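## Task

Arrange the nests so that N1 holds plate B83, N2 holds plate B33 and N3 holds plate B38. Every plate has to rest flat within its nest's locators, with its well A1 at the nest corner labelled A1. The plates must stay correctly placed on their own, without the robot holding them. At the end, release the plate and move the gripper away.

## Robot and tools

ROBOT. A single four-axis SCARA-style plate mover. Its joints are a vertical lift, a shoulder, an elbow and a wrist yaw, and it carries a two-finger parallel gripper that always stays level and cannot tilt. The commanded point, end_effector_position, sits midway between the two rubber pads, about 2 to 3 cm behind the fingertips. The fingers point along the gripper's +x axis and close along its y axis. Joint ranges: lift 0.000 to 0.550 m, shoulder -2.000 to 2.000 rad, elbow -2.800 to 2.800 rad, wrist yaw -12.566 to 12.566 rad. If the elbow reading gets within 0.4 rad of 0 (arm nearly straight), the arm may fold and fault, so keep out of that zone. Load limits are lift 57 N, shoulder 8.55 N m, elbow 4.27 N m and wrist yaw 1.42 N m, and a carried plate's weight counts against them. Reaching a load limit triggers a torque fault: the arm halts for 10 s and the rest of that call is dropped.

SCENE. Seen from above, the nests form an arc around the robot. Going clockwise they are N1, OUT, N2, N3. OUT starts empty and works as a spare parking spot. The only way to identify a plate is its ID label. Well A1 is at the plate's cut-off corner, and that corner must line up with the nest corner marked A1. Loose objects may occasionally get a brief push from outside.

FRAMES. Result poses use the scene frame. Its origin is on the table top directly below the arm base, +z points up, and +y is to the left when you face along +x. end_effector_position is given in metres and orientation as end_effector_quat_wxyz. At long reach the printed position can drift from the true one.

ROW FORMAT. Every motion command is a single row of 5 plain numbers, each between -1 and 1: dx, dy, dz, rz, opening. The first four are not an absolute pose. They are an offset, expressed in the gripper's own axes, from the gripper pose shown in the most recent result that includes it. If no result in the scene has shown it yet, or if this is the second or later call within one reply, the offset is counted from wherever the robot is when the action begins. Scale: 1.0 equals 0.6 m of travel or 180 degrees of turn. rz turns about the gripper's z axis, from +x toward +y. Opening is absolute: +1 is fully open (0.140 m) and -1 is closed, which still leaves a 0.066 m gap. Going from fully open to closed takes at least about 0.6 s. Offsets count from a measured pose, not from your last command. Against a rigid surface, repeating a small offset therefore does not press harder; against something that yields, it keeps moving. An all-zero row is not a pause: it pulls the arm back to the reference pose.

TOOLS.
execute_actions {actions, pictures}. actions holds at most one item. An empty list just returns the current state. A motion item is {"rows": [[5 numbers], ...], "steps": n}: up to 15 rows, up to 15 steps of 1/30 s each, with 15 as the default. Each row lasts one step, the final row repeats to fill the remaining steps, and every row is counted from the same reference pose rather than from the row before it. A wait item is {"steps": n} with n up to 300, counted from the previous result. Set pictures to false to leave out the images. If a call is refused, nothing reaches the robot.
move {target, speed}. target is one 5-number row, read the same way as above (offset plus absolute opening). The gripper follows a straight path toward it, lasting 0.5 to 10 s; if the path would be longer, it is cut off at 10 s. speed is the top path speed in m/s, from 0.002 to 0.5 with 0.25 as default, and turning is capped at twice that value in rad/s. The opening command goes out when the move starts. The path ignores obstacles. The arm may lag, drift off the path, or exceed speed when stretched out. Faster contact hits harder, and aiming further beyond a contact presses harder.
wait {seconds}: 0 to 10 s with nothing new sent.
zoom_image {camera, region}: camera is cam_low (672x504) or cam_wrist (616x616); region is [x0, y0, x1, y1] in pixels from the top-left, at most 504x504. Use it to read plate labels and corners.
Replying without any tool call ends everything.

CONTROL. At each step the commanded pose is clipped to within 70 mm and 16 degrees of the measured pose. Once an action ends, the arm continues only as far as that last clipped pose, so a distant goal may need several calls. Check the reported pose and send the remainder. The joints slow and stop together. The simulation keeps running while you compose replies.

RESULTS. The state line gives the pose. Joint positions lists lift (m), shoulder, elbow, wrist yaw (rad) and the pad gap (m). grip_measured is the measured finger opening on the command scale and may be off by about 1 mm throughout a scene. To hold a plate, command roughly 0.04 below grip_measured; a smaller margin gives a lighter grip. Pads push with up to about 18 N, and closing fast can press harder. A "pose unreachable" line and HELD steps mean the clearance check changed or blocked the command. Hand target is the pose the controller is currently driving toward. After a move, the move: line reports done, off_target, moving, held or fault, plus any limits that acted (paced = pose clipped; held = some steps blocked, after which motion can jump well above speed), along with the distance from target. MOTOR HOT appears from 85 °C; at 100 °C an OVER-TEMPERATURE FAULT brakes the arm until it cools. Holding a load, even while idle, heats the motors.

AVOID. Dropping plates from any real height (a few millimetres on set-down is fine), knocking anything off the table, slamming or hard pushing, fast closes, near-straight elbow poses and holding plates longer than needed. Finish with plates resting flat, the gripper open and clear, and then call finished_scene.

Each tool is called after ">>>" as name(argument=value, ...) on one line, values as JSON.

## Session

>>> execute_actions(actions=[])

Scene clock: 0.00 s of 12600.00 s.
end_effector_position=(+0.7494, -0.1926, +0.0785) grip_measured=+0.99 end_effector_quat_wxyz=(+0.911, +0.000, +0.000, -0.413)
Joint positions: [ 0.074  0.136  2.457 -3.446  0.14 ]
Motor temperatures (°C, as the motors report them): [37 24 25 24]
Hand target: +0.749, -0.193, +0.079; +0.911, +0.000, +0.000, -0.413

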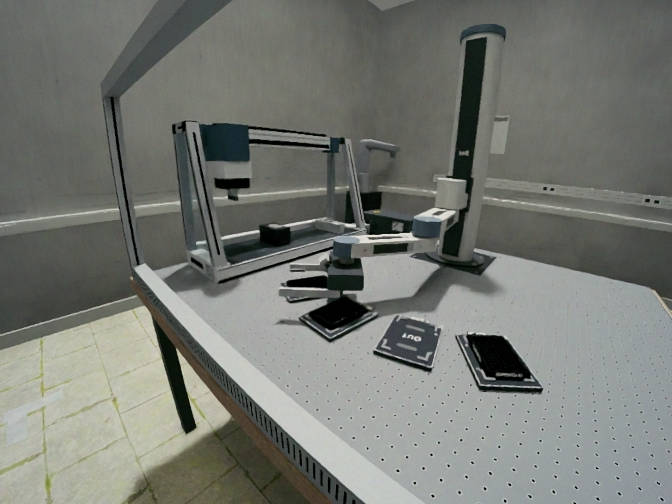

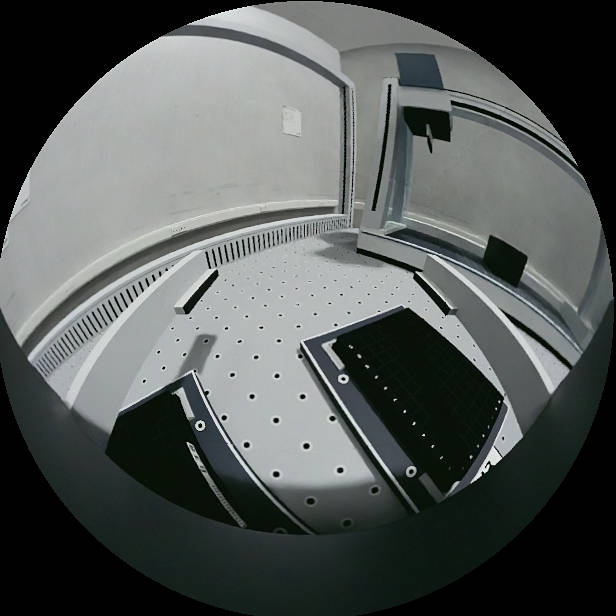

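>>> zoom_image(camera="cam_low", region=[260, 240, 580, 420])

Region (260, 240, 580, 420) of cam_low's 672x504 image, scaled by 1.575, with more detail than that image has; it fills the top 284 rows of this view, and the rest is white.

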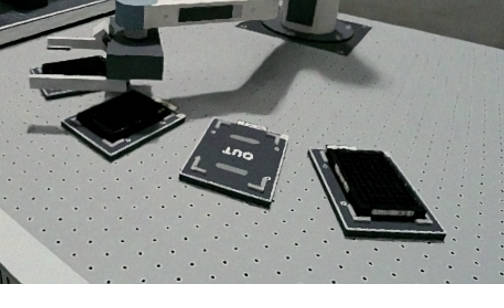

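>>> move(target=[-0.3, 0.2, 0.35, 0.27, 1], speed=0.3)

Scene clock: 17.80 s of 12600.00 s.
end_effector_position=(+0.7213, +0.0222, +0.2886) grip_measured=+0.99 end_effector_quat_wxyz=(+1.000, +0.000, +0.000, -0.002)
Joint positions: [ 0.284  0.669  1.793 -2.465  0.14 ]
Motor temperatures (°C, as the motors report them): [37 24 25 24]
Hand target: +0.721, +0.022, +0.289; +1.000, +0.000, +0.000, -0.002
Off the commanded pose: 0.000 m, 0 deg.
After step 90, 13.00 s passed at rest.
move: done

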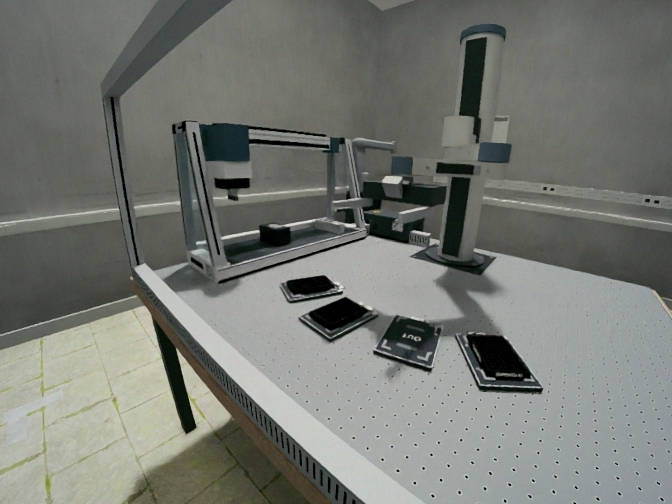

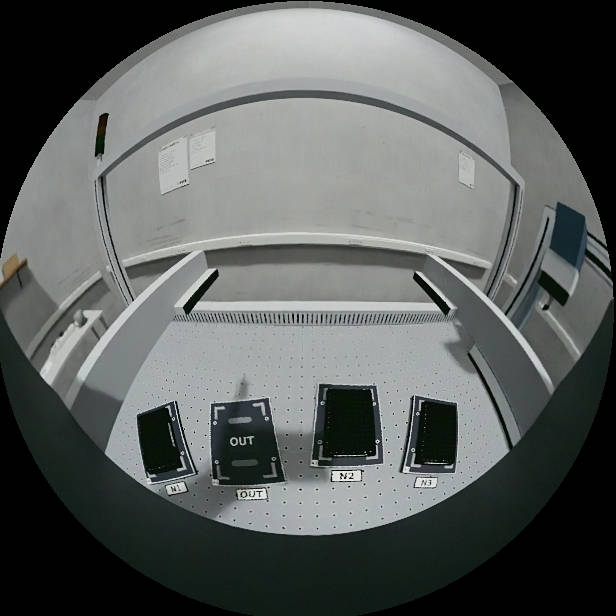

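>>> zoom_image(camera="cam_wrist", region=[110, 360, 490, 510])

>>> zoom_image(camera="cam_low", region=[270, 265, 560, 400])

Region (110, 360, 490, 510) of cam_wrist's 616x616 image, scaled by 1.326, with more detail than that image has; it fills the top 199 rows of this view, and the rest is white.

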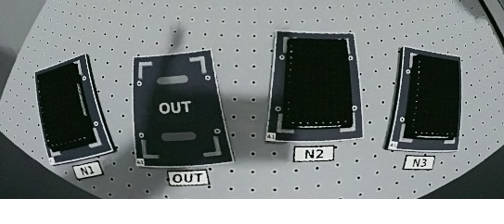

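Region (270, 265, 560, 400) of cam_low's 672x504 image, scaled by 1.738, with more detail than that image has; it fills the top 235 rows of this view, and the rest is white.

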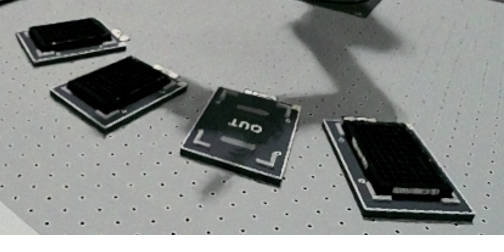

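>>> zoom_image(camera="cam_low", region=[470, 350, 550, 390])

Region (470, 350, 550, 390) of cam_low's 672x504 image, scaled by 6.300, with more detail than that image has.

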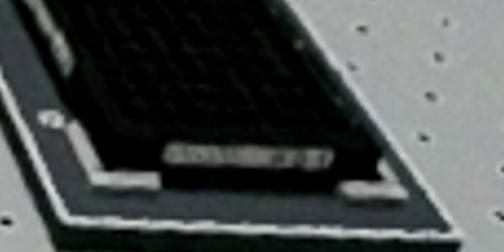

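>>> move(target=[-0.1, -0.103, -0.35, 0, 1], speed=0.3)

Scene clock: 46.87 s of 12600.00 s.
end_effector_position=(+0.6610, -0.0396, +0.0785) grip_measured=+0.99 end_effector_quat_wxyz=(+1.000, +0.000, +0.000, -0.002)
Joint positions: [ 0.074  0.643  1.461 -2.108  0.14 ]
Motor temperatures (°C, as the motors report them): [37 24 25 24]
Hand target: +0.661, -0.039, +0.079; +1.000, +0.000, +0.000, -0.002
Off the commanded pose: 0.000 m, 0 deg.
After step 90, 24.87 s passed at rest.
move: done

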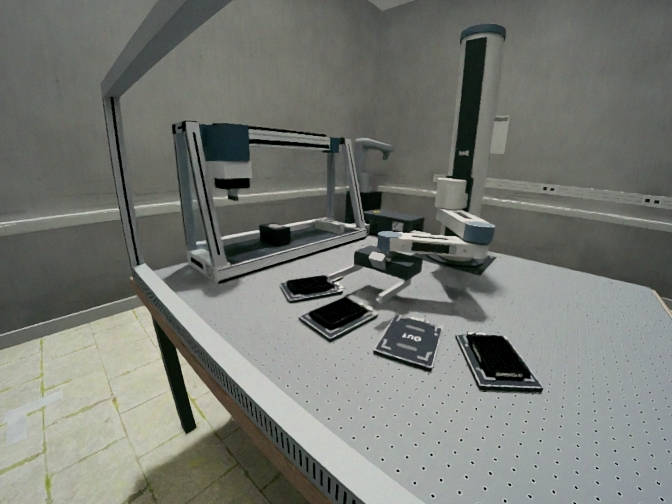

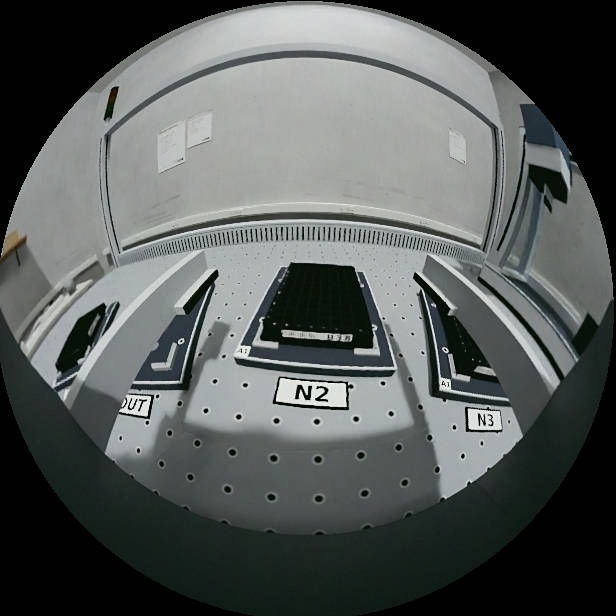

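>>> zoom_image(camera="cam_wrist", region=[230, 300, 400, 385])

Region (230, 300, 400, 385) of cam_wrist's 616x616 image, scaled by 2.965, with more detail than that image has.

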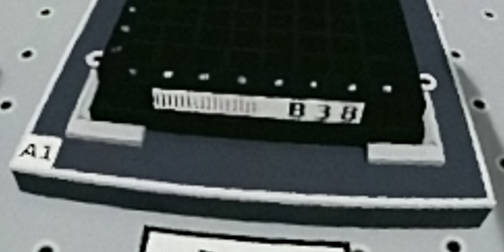

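>>> move(target=[-0.07, -0.27, 0, -0.1, 1], speed=0.3)

Scene clock: 59.70 s of 12600.00 s.
end_effector_position=(+0.6181, -0.2015, +0.0785) grip_measured=+0.99 end_effector_quat_wxyz=(+0.987, +0.000, +0.000, -0.159)
Joint positions: [ 0.074  0.285  1.459 -2.064  0.14 ]
Motor temperatures (°C, as the motors report them): [37 24 25 24]
Hand target: +0.618, -0.201, +0.079; +0.987, +0.000, +0.000, -0.159
Off the commanded pose: 0.000 m, 0 deg.
After step 90, 8.87 s passed at rest.
move: done

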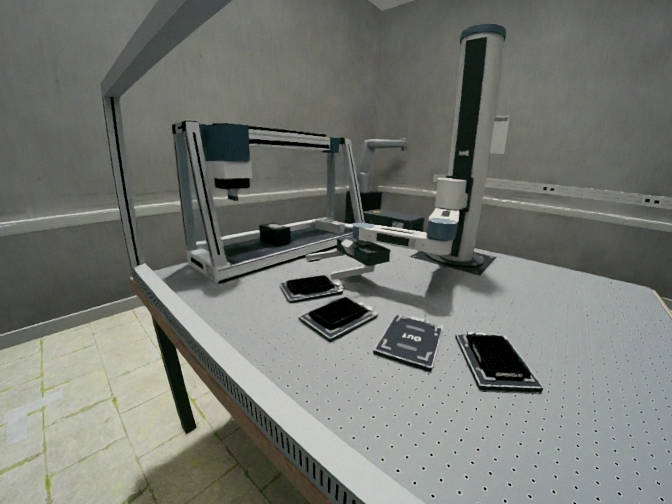

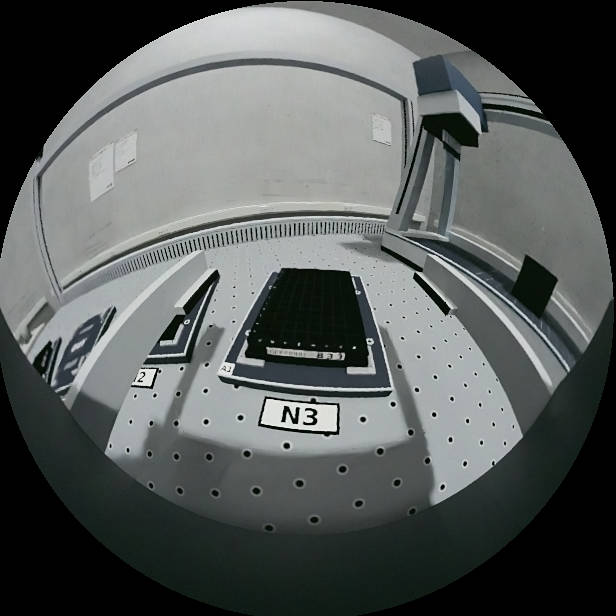

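>>> zoom_image(camera="cam_wrist", region=[220, 320, 400, 400])

Region (220, 320, 400, 400) of cam_wrist's 616x616 image, scaled by 2.800, with more detail than that image has.

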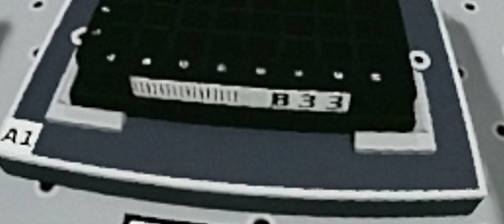

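>>> move(target=[0.115, 0.005, 0, -0.022, 1], speed=0.25)

Scene clock: 89.87 s of 12600.00 s.
end_effector_position=(+0.6846, -0.2203, +0.0786) grip_measured=+0.99 end_effector_quat_wxyz=(+0.981, +0.000, +0.000, -0.193)
Joint positions: [ 0.074  0.175  1.845 -2.408  0.14 ]
Motor temperatures (°C, as the motors report them): [37 24 25 24]
Hand target: +0.685, -0.220, +0.079; +0.981, +0.000, +0.000, -0.193
Off the commanded pose: 0.000 m, 0 deg.
After step 90, 26.40 s passed at rest.
move: done

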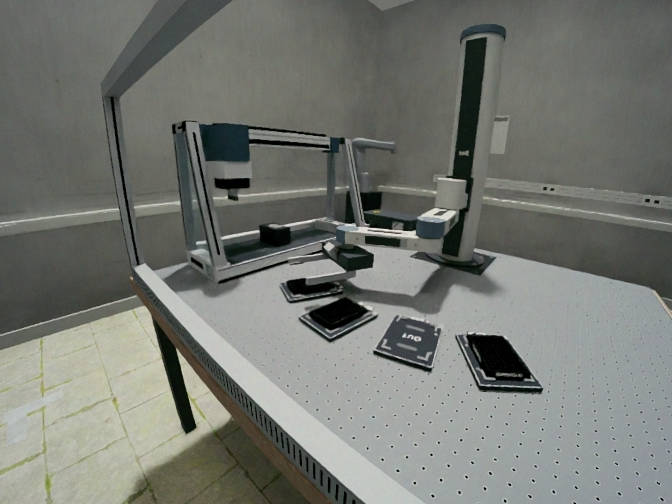

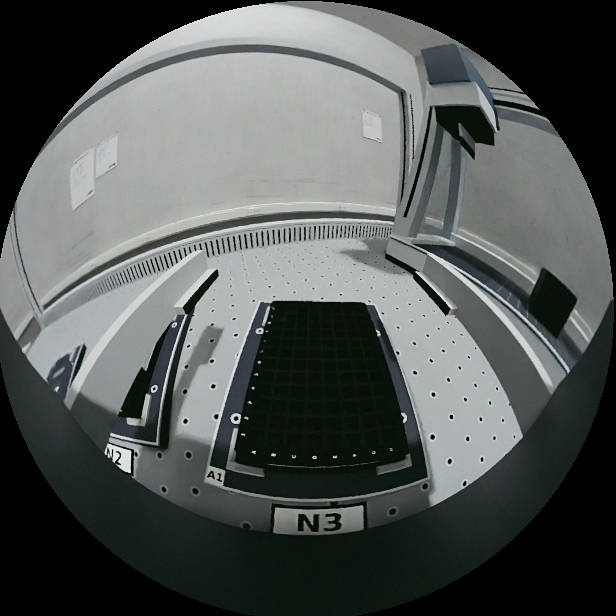

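>>> move(target=[0.0, 0.0, -0.106, 0, -0.1], speed=0.15)

>>> move(target=[0.0, 0.0, 0.0, 0, -0.53], speed=0.1)

Scene clock: 109.40 s of 12600.00 s.
end_effector_position=(+0.6845, -0.2202, +0.0273) grip_measured=-0.10 end_effector_quat_wxyz=(+0.981, +0.000, +0.000, -0.193)
Joint positions: [ 0.022  0.176  1.845 -2.408  0.099]
Motor temperatures (°C, as the motors report them): [36 24 25 24]
Hand target: +0.684, -0.220, +0.026; +0.981, +0.000, +0.000, -0.193
Off the commanded pose: 0.012 m, 0 deg.
TORQUE FAULT: the external load on joint 1 (lift) reached its load limit, and the arm stopped for 10 seconds. The arm's remaining commands of this call were not run. The arm holds where it stopped, with its grip as last carried out, and accepts commands again: back off and push less far. The arm stops again, at the same cost, whenever a joint's load reaches its limit.
After step 90, 6.03 s passed at rest.
move: fault

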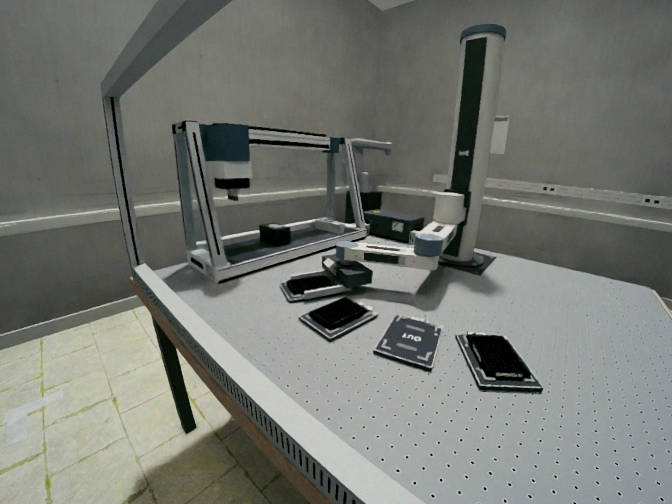

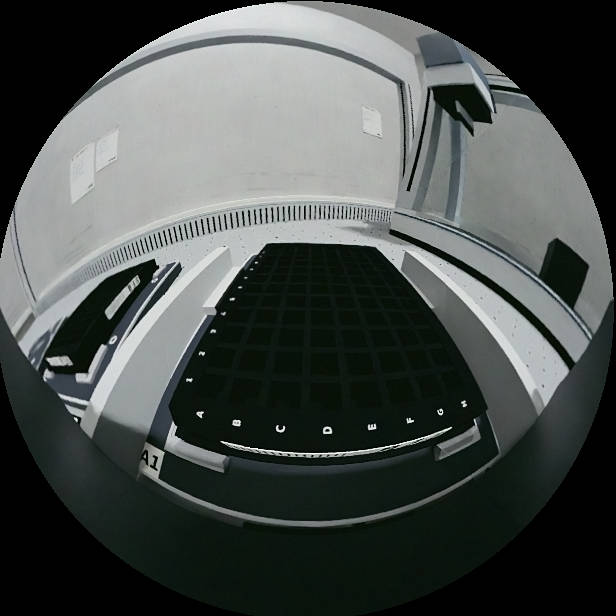

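not run: a fault stop came before this call.

>>> move(target=[0.0, 0.0, 0.008, 0, -0.1], speed=0.1)

>>> move(target=[0.0, 0.0, 0.0, 0, -0.53], speed=0.1)

Scene clock: 115.40 s of 12600.00 s.
end_effector_position=(+0.6846, -0.2202, +0.0320) grip_measured=-0.10 end_effector_quat_wxyz=(+0.981, +0.000, +0.000, -0.193)
Joint positions: [ 0.027  0.176  1.845 -2.408  0.099]
Motor temperatures (°C, as the motors report them): [35 24 25 24]
Hand target: +0.685, -0.220, +0.032; +0.981, +0.000, +0.000, -0.193
Off the commanded pose: 0.000 m, 0 deg.
After step 90, 2.30 s passed at rest.
move: done

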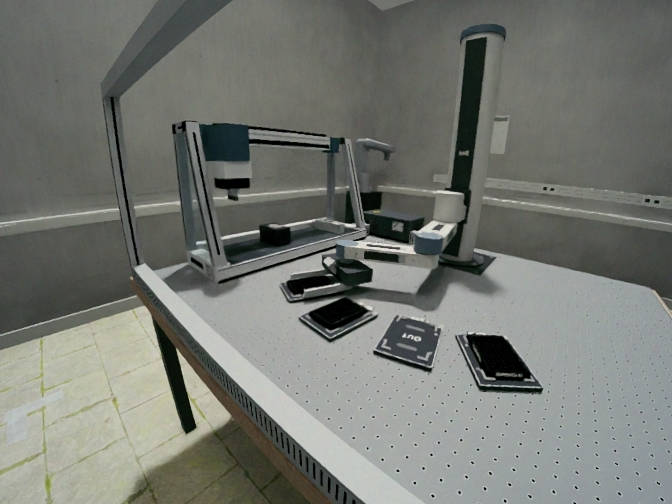

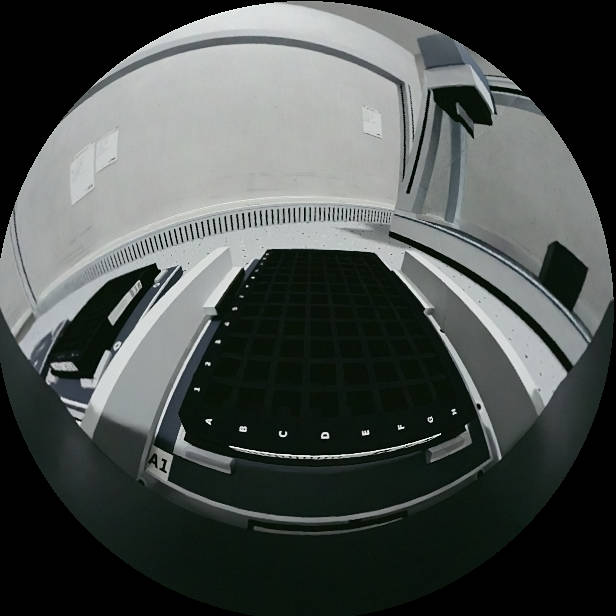

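Scene clock: 115.90 s of 12600.00 s.
end_effector_position=(+0.6839, -0.2213, +0.0320) grip_measured=-0.50 end_effector_quat_wxyz=(+0.981, +0.000, +0.000, -0.195)
Joint positions: [ 0.027  0.175  1.844 -2.411  0.085]
Motor temperatures (°C, as the motors report them): [35 24 26 24]
Hand target: +0.685, -0.220, +0.032; +0.981, +0.000, +0.000, -0.193
Off the commanded pose: 0.001 m, 0 deg.
move: done

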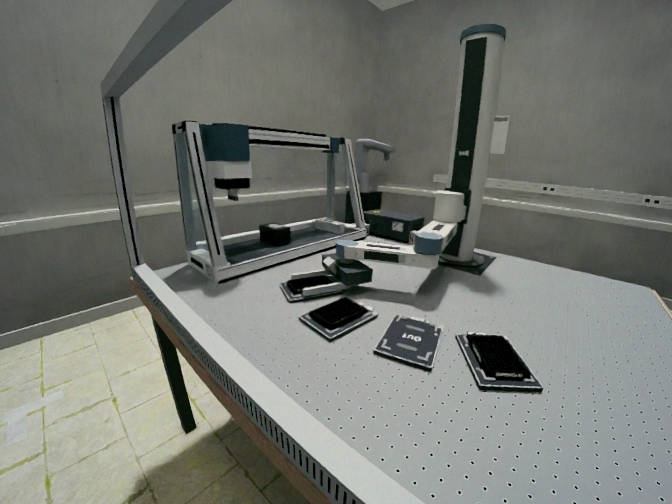

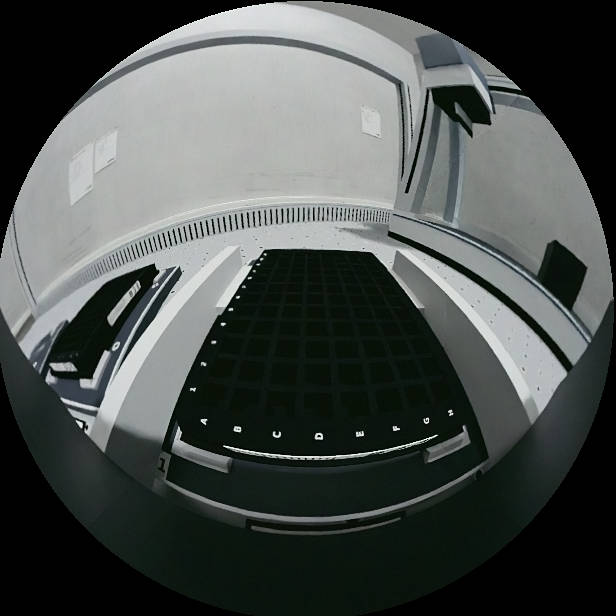

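>>> move(target=[0.0, 0.0, 0.08, 0, -0.54], speed=0.15)

>>> move(target=[-0.191, 0.579, 0.0, 0.208, -0.54], speed=0.3)

Scene clock: 129.70 s of 12600.00 s.
end_effector_position=(+0.6838, -0.2214, +0.0801) grip_measured=-0.50 end_effector_quat_wxyz=(+0.981, +0.000, +0.000, -0.196)
Joint positions: [ 0.075  0.175  1.844 -2.412  0.085]
Motor temperatures (°C, as the motors report them): [36 24 26 24]
Hand target: +0.684, -0.221, +0.080; +0.981, +0.000, +0.000, -0.195
Off the commanded pose: 0.000 m, 0 deg.
After step 90, 10.07 s passed at rest.
move: done

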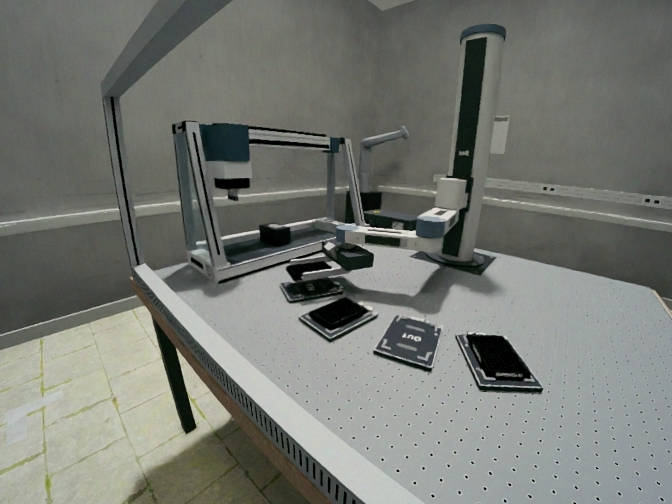

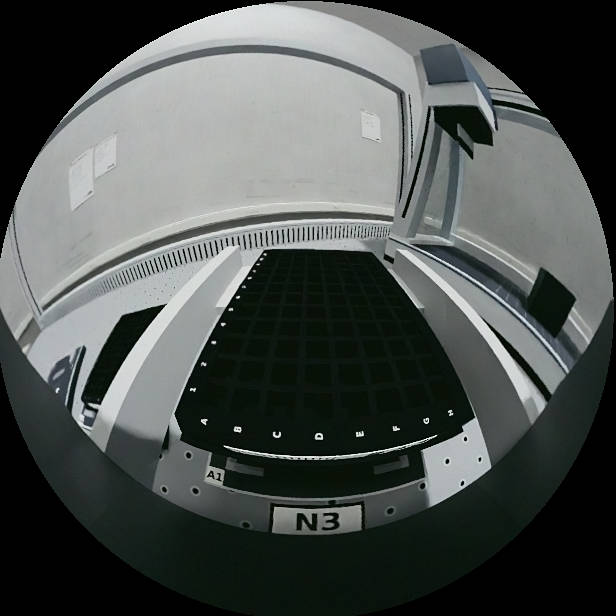

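Scene clock: 131.30 s of 12600.00 s.
end_effector_position=(+0.7113, +0.1435, +0.0801) grip_measured=-0.50 end_effector_quat_wxyz=(+0.992, +0.000, +0.000, +0.130)
Joint positions: [ 0.075  0.852  1.845 -2.436  0.085]
Motor temperatures (°C, as the motors report them): [36 24 26 24]
Hand target: +0.711, +0.143, +0.080; +0.992, +0.000, +0.000, +0.130
Off the commanded pose: 0.000 m, 0 deg.
move: done

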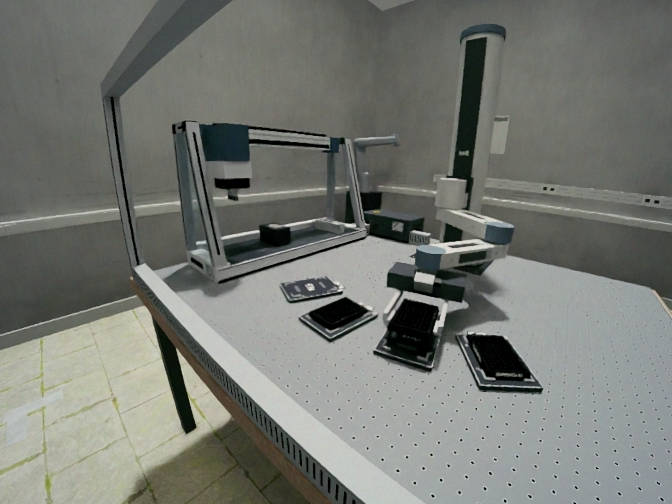

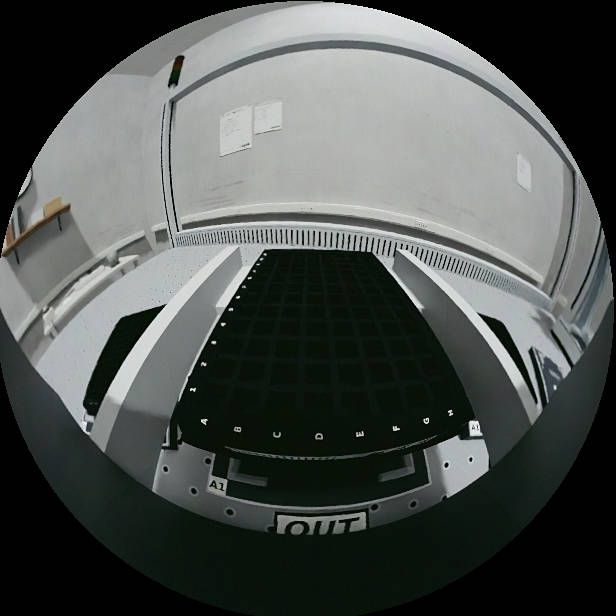

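>>> move(target=[-0.011, -0.004, -0.06, 0.006, -0.54], speed=0.12)

Scene clock: 138.27 s of 12600.00 s.
end_effector_position=(+0.7056, +0.1394, +0.0440) grip_measured=-0.50 end_effector_quat_wxyz=(+0.990, +0.000, +0.000, +0.139)
Joint positions: [ 0.039  0.858  1.803 -2.382  0.085]
Motor temperatures (°C, as the motors report them): [36 24 26 24]
Hand target: +0.706, +0.140, +0.044; +0.990, +0.000, +0.000, +0.139
Off the commanded pose: 0.000 m, 0 deg.
After step 90, 3.23 s passed at rest.
move: done

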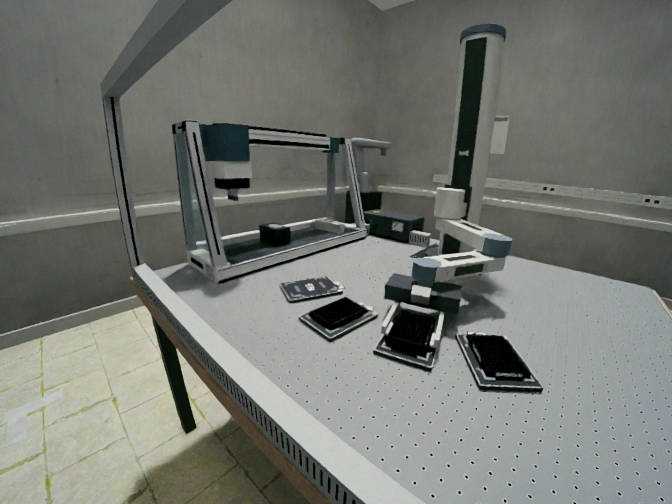

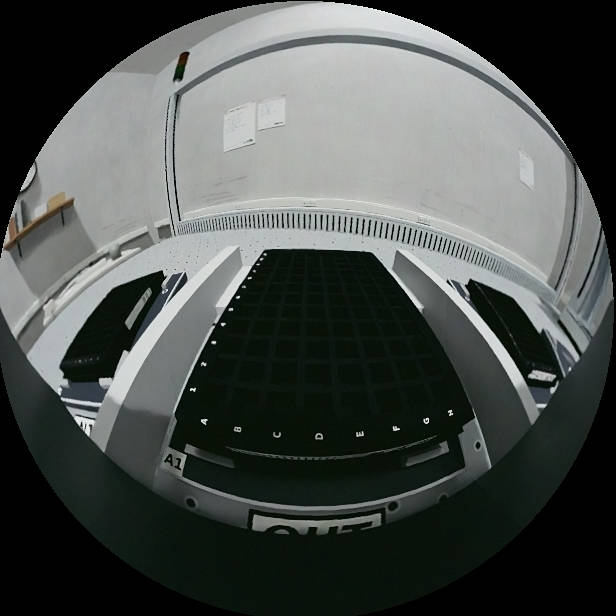

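Looks aligned. Lower and release.

>>> move(target=[0.0, 0.0, -0.018, 0, -0.54], speed=0.05)

>>> move(target=[0.0, 0.0, 0.0, 0, 0.0], speed=0.05)

>>> move(target=[0.0, 0.0, 0.08, 0, 0.0], speed=0.2)

Scene clock: 146.10 s of 12600.00 s.
end_effector_position=(+0.7056, +0.1395, +0.0336) grip_measured=-0.49 end_effector_quat_wxyz=(+0.990, +0.000, +0.000, +0.139)
Joint positions: [ 0.029  0.858  1.804 -2.382  0.085]
Motor temperatures (°C, as the motors report them): [36 24 26 24]
Hand target: +0.706, +0.139, +0.033; +0.990, +0.000, +0.000, +0.139
Off the commanded pose: 0.000 m, 0 deg.
After step 90, 4.13 s passed at rest.
move: done

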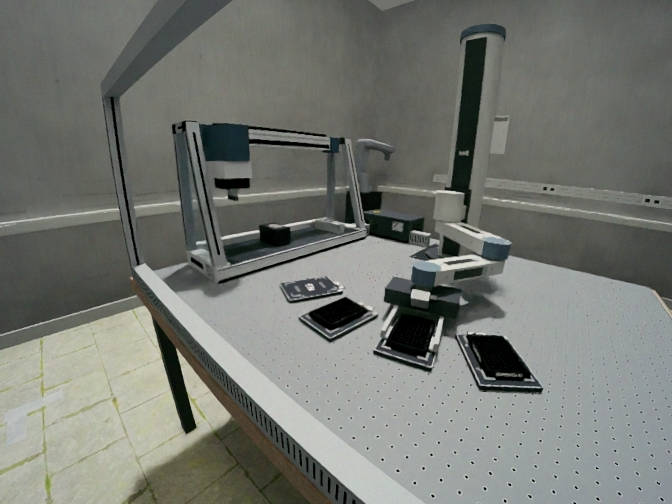

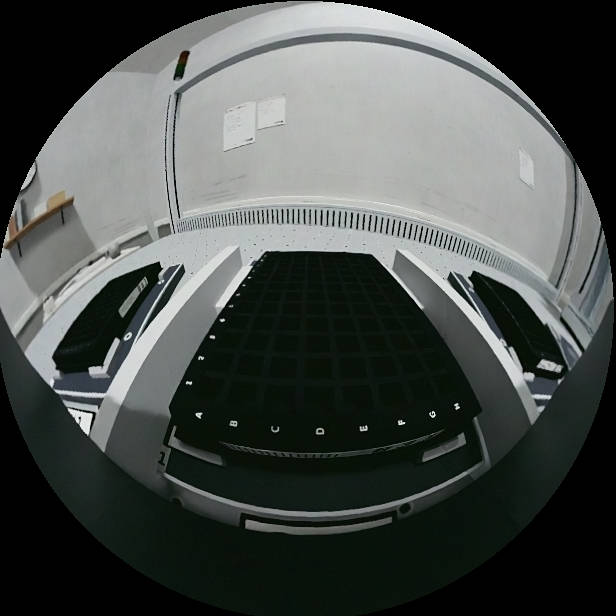

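Scene clock: 146.60 s of 12600.00 s.
end_effector_position=(+0.7056, +0.1394, +0.0337) grip_measured=+0.00 end_effector_quat_wxyz=(+0.990, +0.000, +0.000, +0.139)
Joint positions: [ 0.029  0.858  1.804 -2.382  0.103]
Motor temperatures (°C, as the motors report them): [36 24 26 24]
Hand target: +0.706, +0.139, +0.034; +0.990, +0.000, +0.000, +0.139
Off the commanded pose: 0.000 m, 0 deg.
move: done

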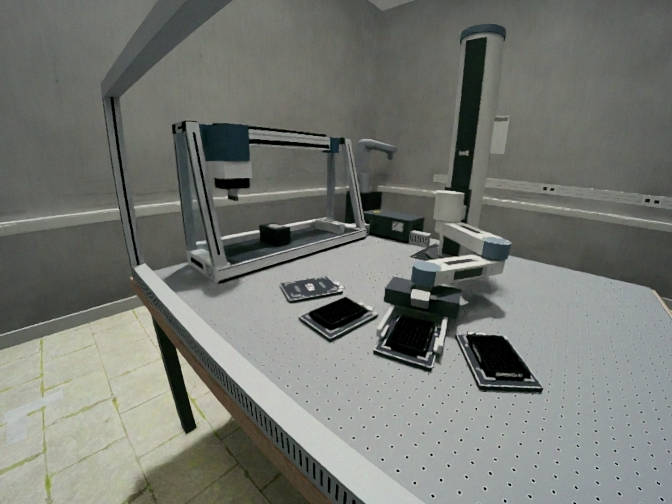

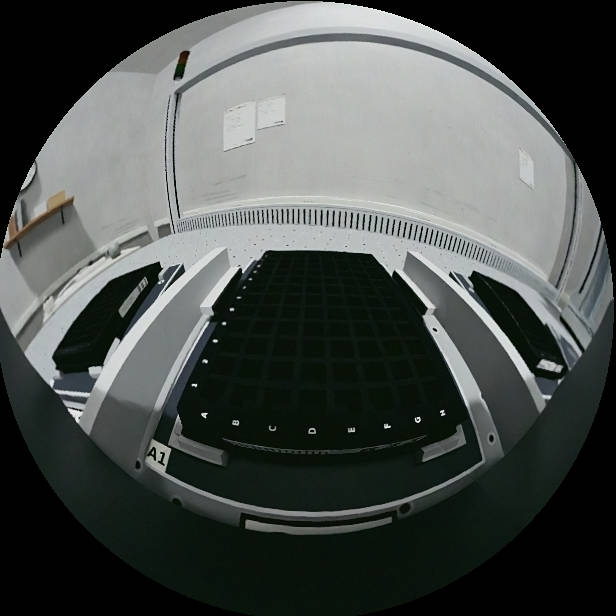

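Scene clock: 147.33 s of 12600.00 s.
end_effector_position=(+0.7056, +0.1395, +0.0817) grip_measured=+0.00 end_effector_quat_wxyz=(+0.990, +0.000, +0.000, +0.139)
Joint positions: [ 0.077  0.858  1.804 -2.382  0.103]
Motor temperatures (°C, as the motors report them): [36 24 26 24]
Hand target: +0.706, +0.139, +0.082; +0.990, +0.000, +0.000, +0.139
Off the commanded pose: 0.000 m, 0 deg.
move: done

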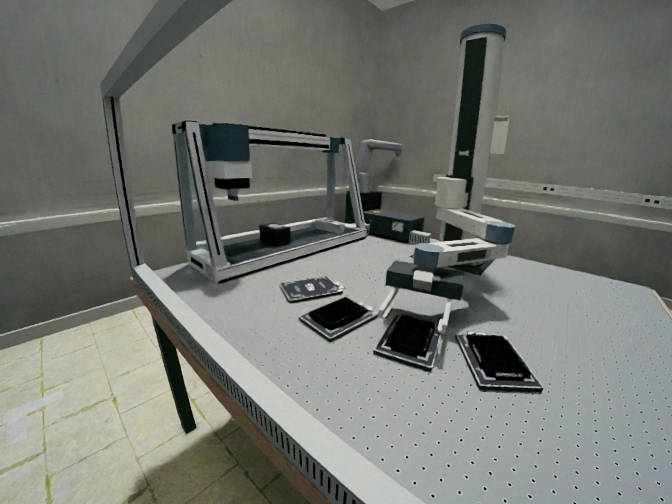

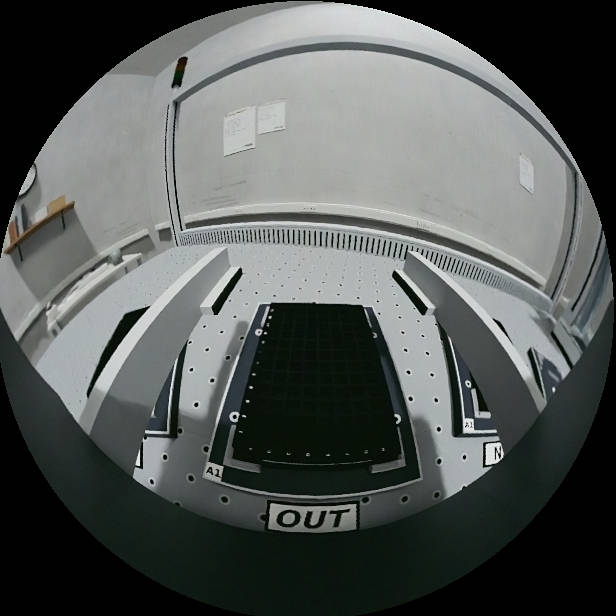

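>>> move(target=[-0.032, -0.306, 0.0, -0.111, 0.0], speed=0.3)

Scene clock: 158.03 s of 12600.00 s.
end_effector_position=(+0.7376, -0.0425, +0.0817) grip_measured=+0.00 end_effector_quat_wxyz=(+0.999, +0.000, +0.000, -0.035)
Joint positions: [ 0.077  0.487  1.904 -2.461  0.103]
Motor temperatures (°C, as the motors report them): [36 24 26 24]
Hand target: +0.738, -0.042, +0.082; +0.999, +0.000, +0.000, -0.035
Off the commanded pose: 0.000 m, 0 deg.
After step 90, 6.67 s passed at rest.
move: done

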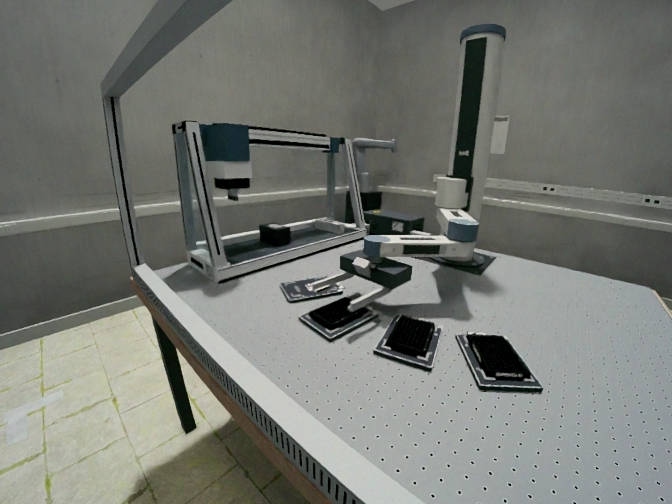

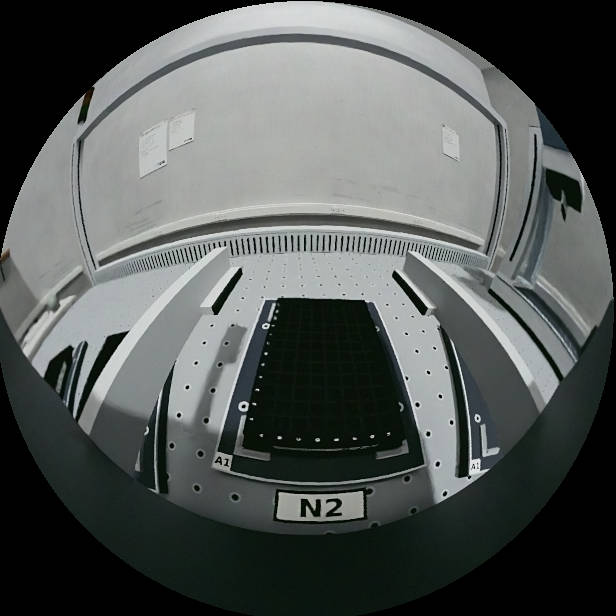

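>>> move(target=[0.015, -0.005, -0.083, 0, 0.0], speed=0.15)

>>> move(target=[0.0, 0.0, 0.0, 0, -0.54], speed=0.1)

>>> move(target=[0.0, 0.0, 0.08, 0, -0.54], speed=0.15)

Scene clock: 169.20 s of 12600.00 s.
end_effector_position=(+0.7464, -0.0461, +0.0319) grip_measured=+0.00 end_effector_quat_wxyz=(+0.999, +0.000, +0.000, -0.035)
Joint positions: [ 0.027  0.453  1.966 -2.488  0.103]
Motor temperatures (°C, as the motors report them): [36 24 26 24]
Hand target: +0.746, -0.046, +0.032; +0.999, +0.000, +0.000, -0.035
Off the commanded pose: 0.000 m, 0 deg.
After step 90, 7.43 s passed at rest.
move: done

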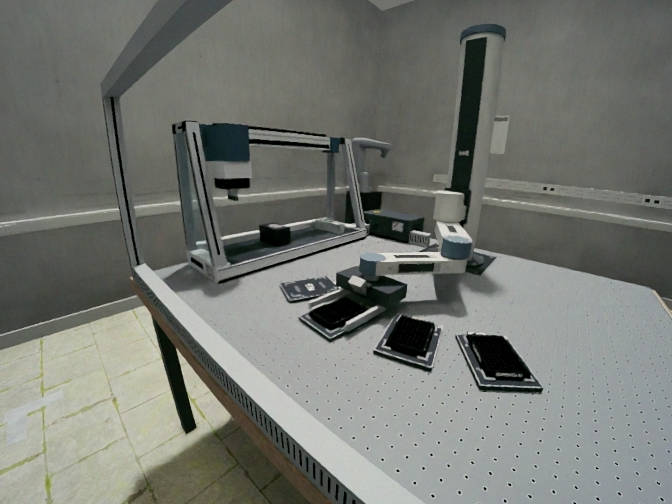

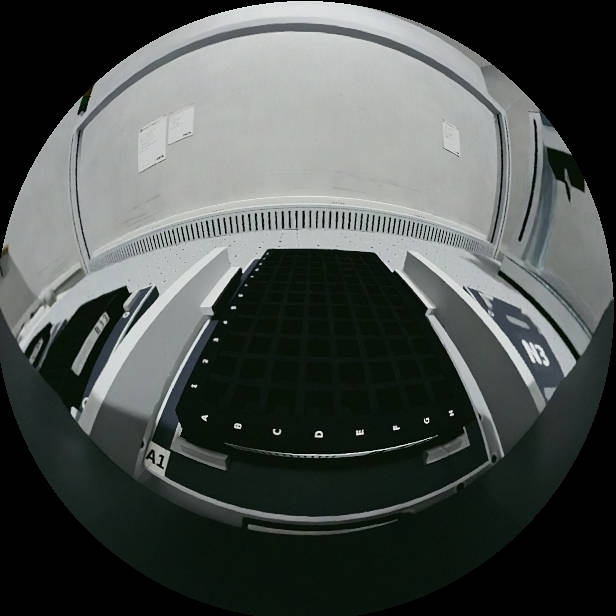

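Scene clock: 169.70 s of 12600.00 s.
end_effector_position=(+0.7462, -0.0471, +0.0319) grip_measured=-0.49 end_effector_quat_wxyz=(+0.999, +0.000, +0.000, -0.037)
Joint positions: [ 0.027  0.452  1.965 -2.491  0.085]
Motor temperatures (°C, as the motors report them): [36 24 26 24]
Hand target: +0.746, -0.046, +0.032; +0.999, +0.000, +0.000, -0.035
Off the commanded pose: 0.001 m, 0 deg.
move: done

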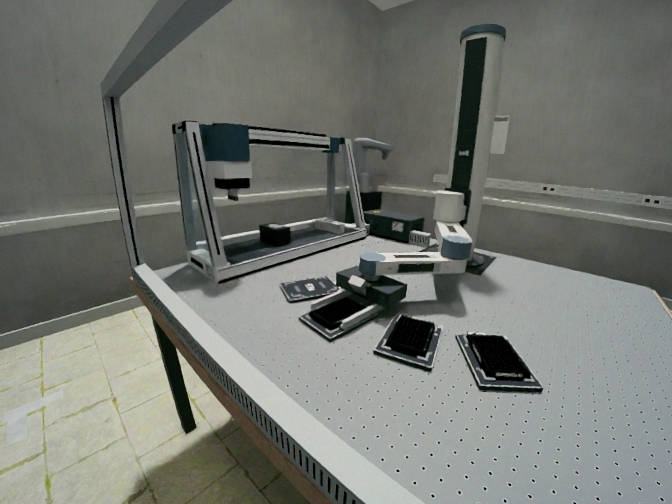

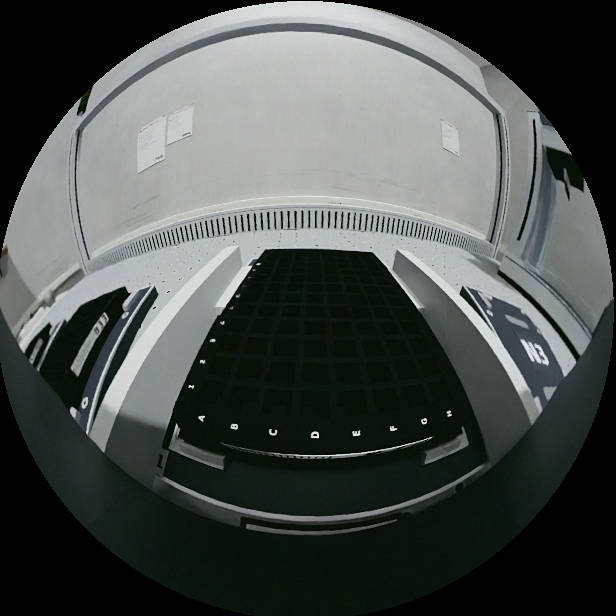

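Scene clock: 170.43 s of 12600.00 s.
end_effector_position=(+0.7461, -0.0472, +0.0799) grip_measured=-0.49 end_effector_quat_wxyz=(+0.999, +0.000, +0.000, -0.037)
Joint positions: [ 0.075  0.452  1.965 -2.491  0.085]
Motor temperatures (°C, as the motors report them): [36 24 26 24]
Hand target: +0.746, -0.047, +0.080; +0.999, +0.000, +0.000, -0.037
Off the commanded pose: 0.000 m, 0 deg.
move: done

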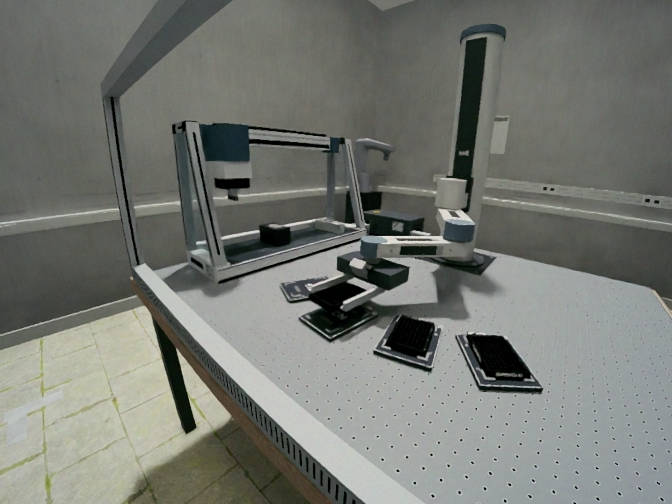

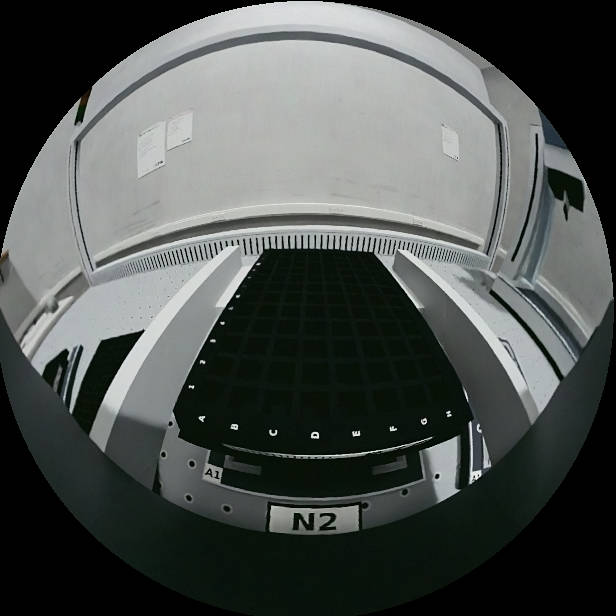

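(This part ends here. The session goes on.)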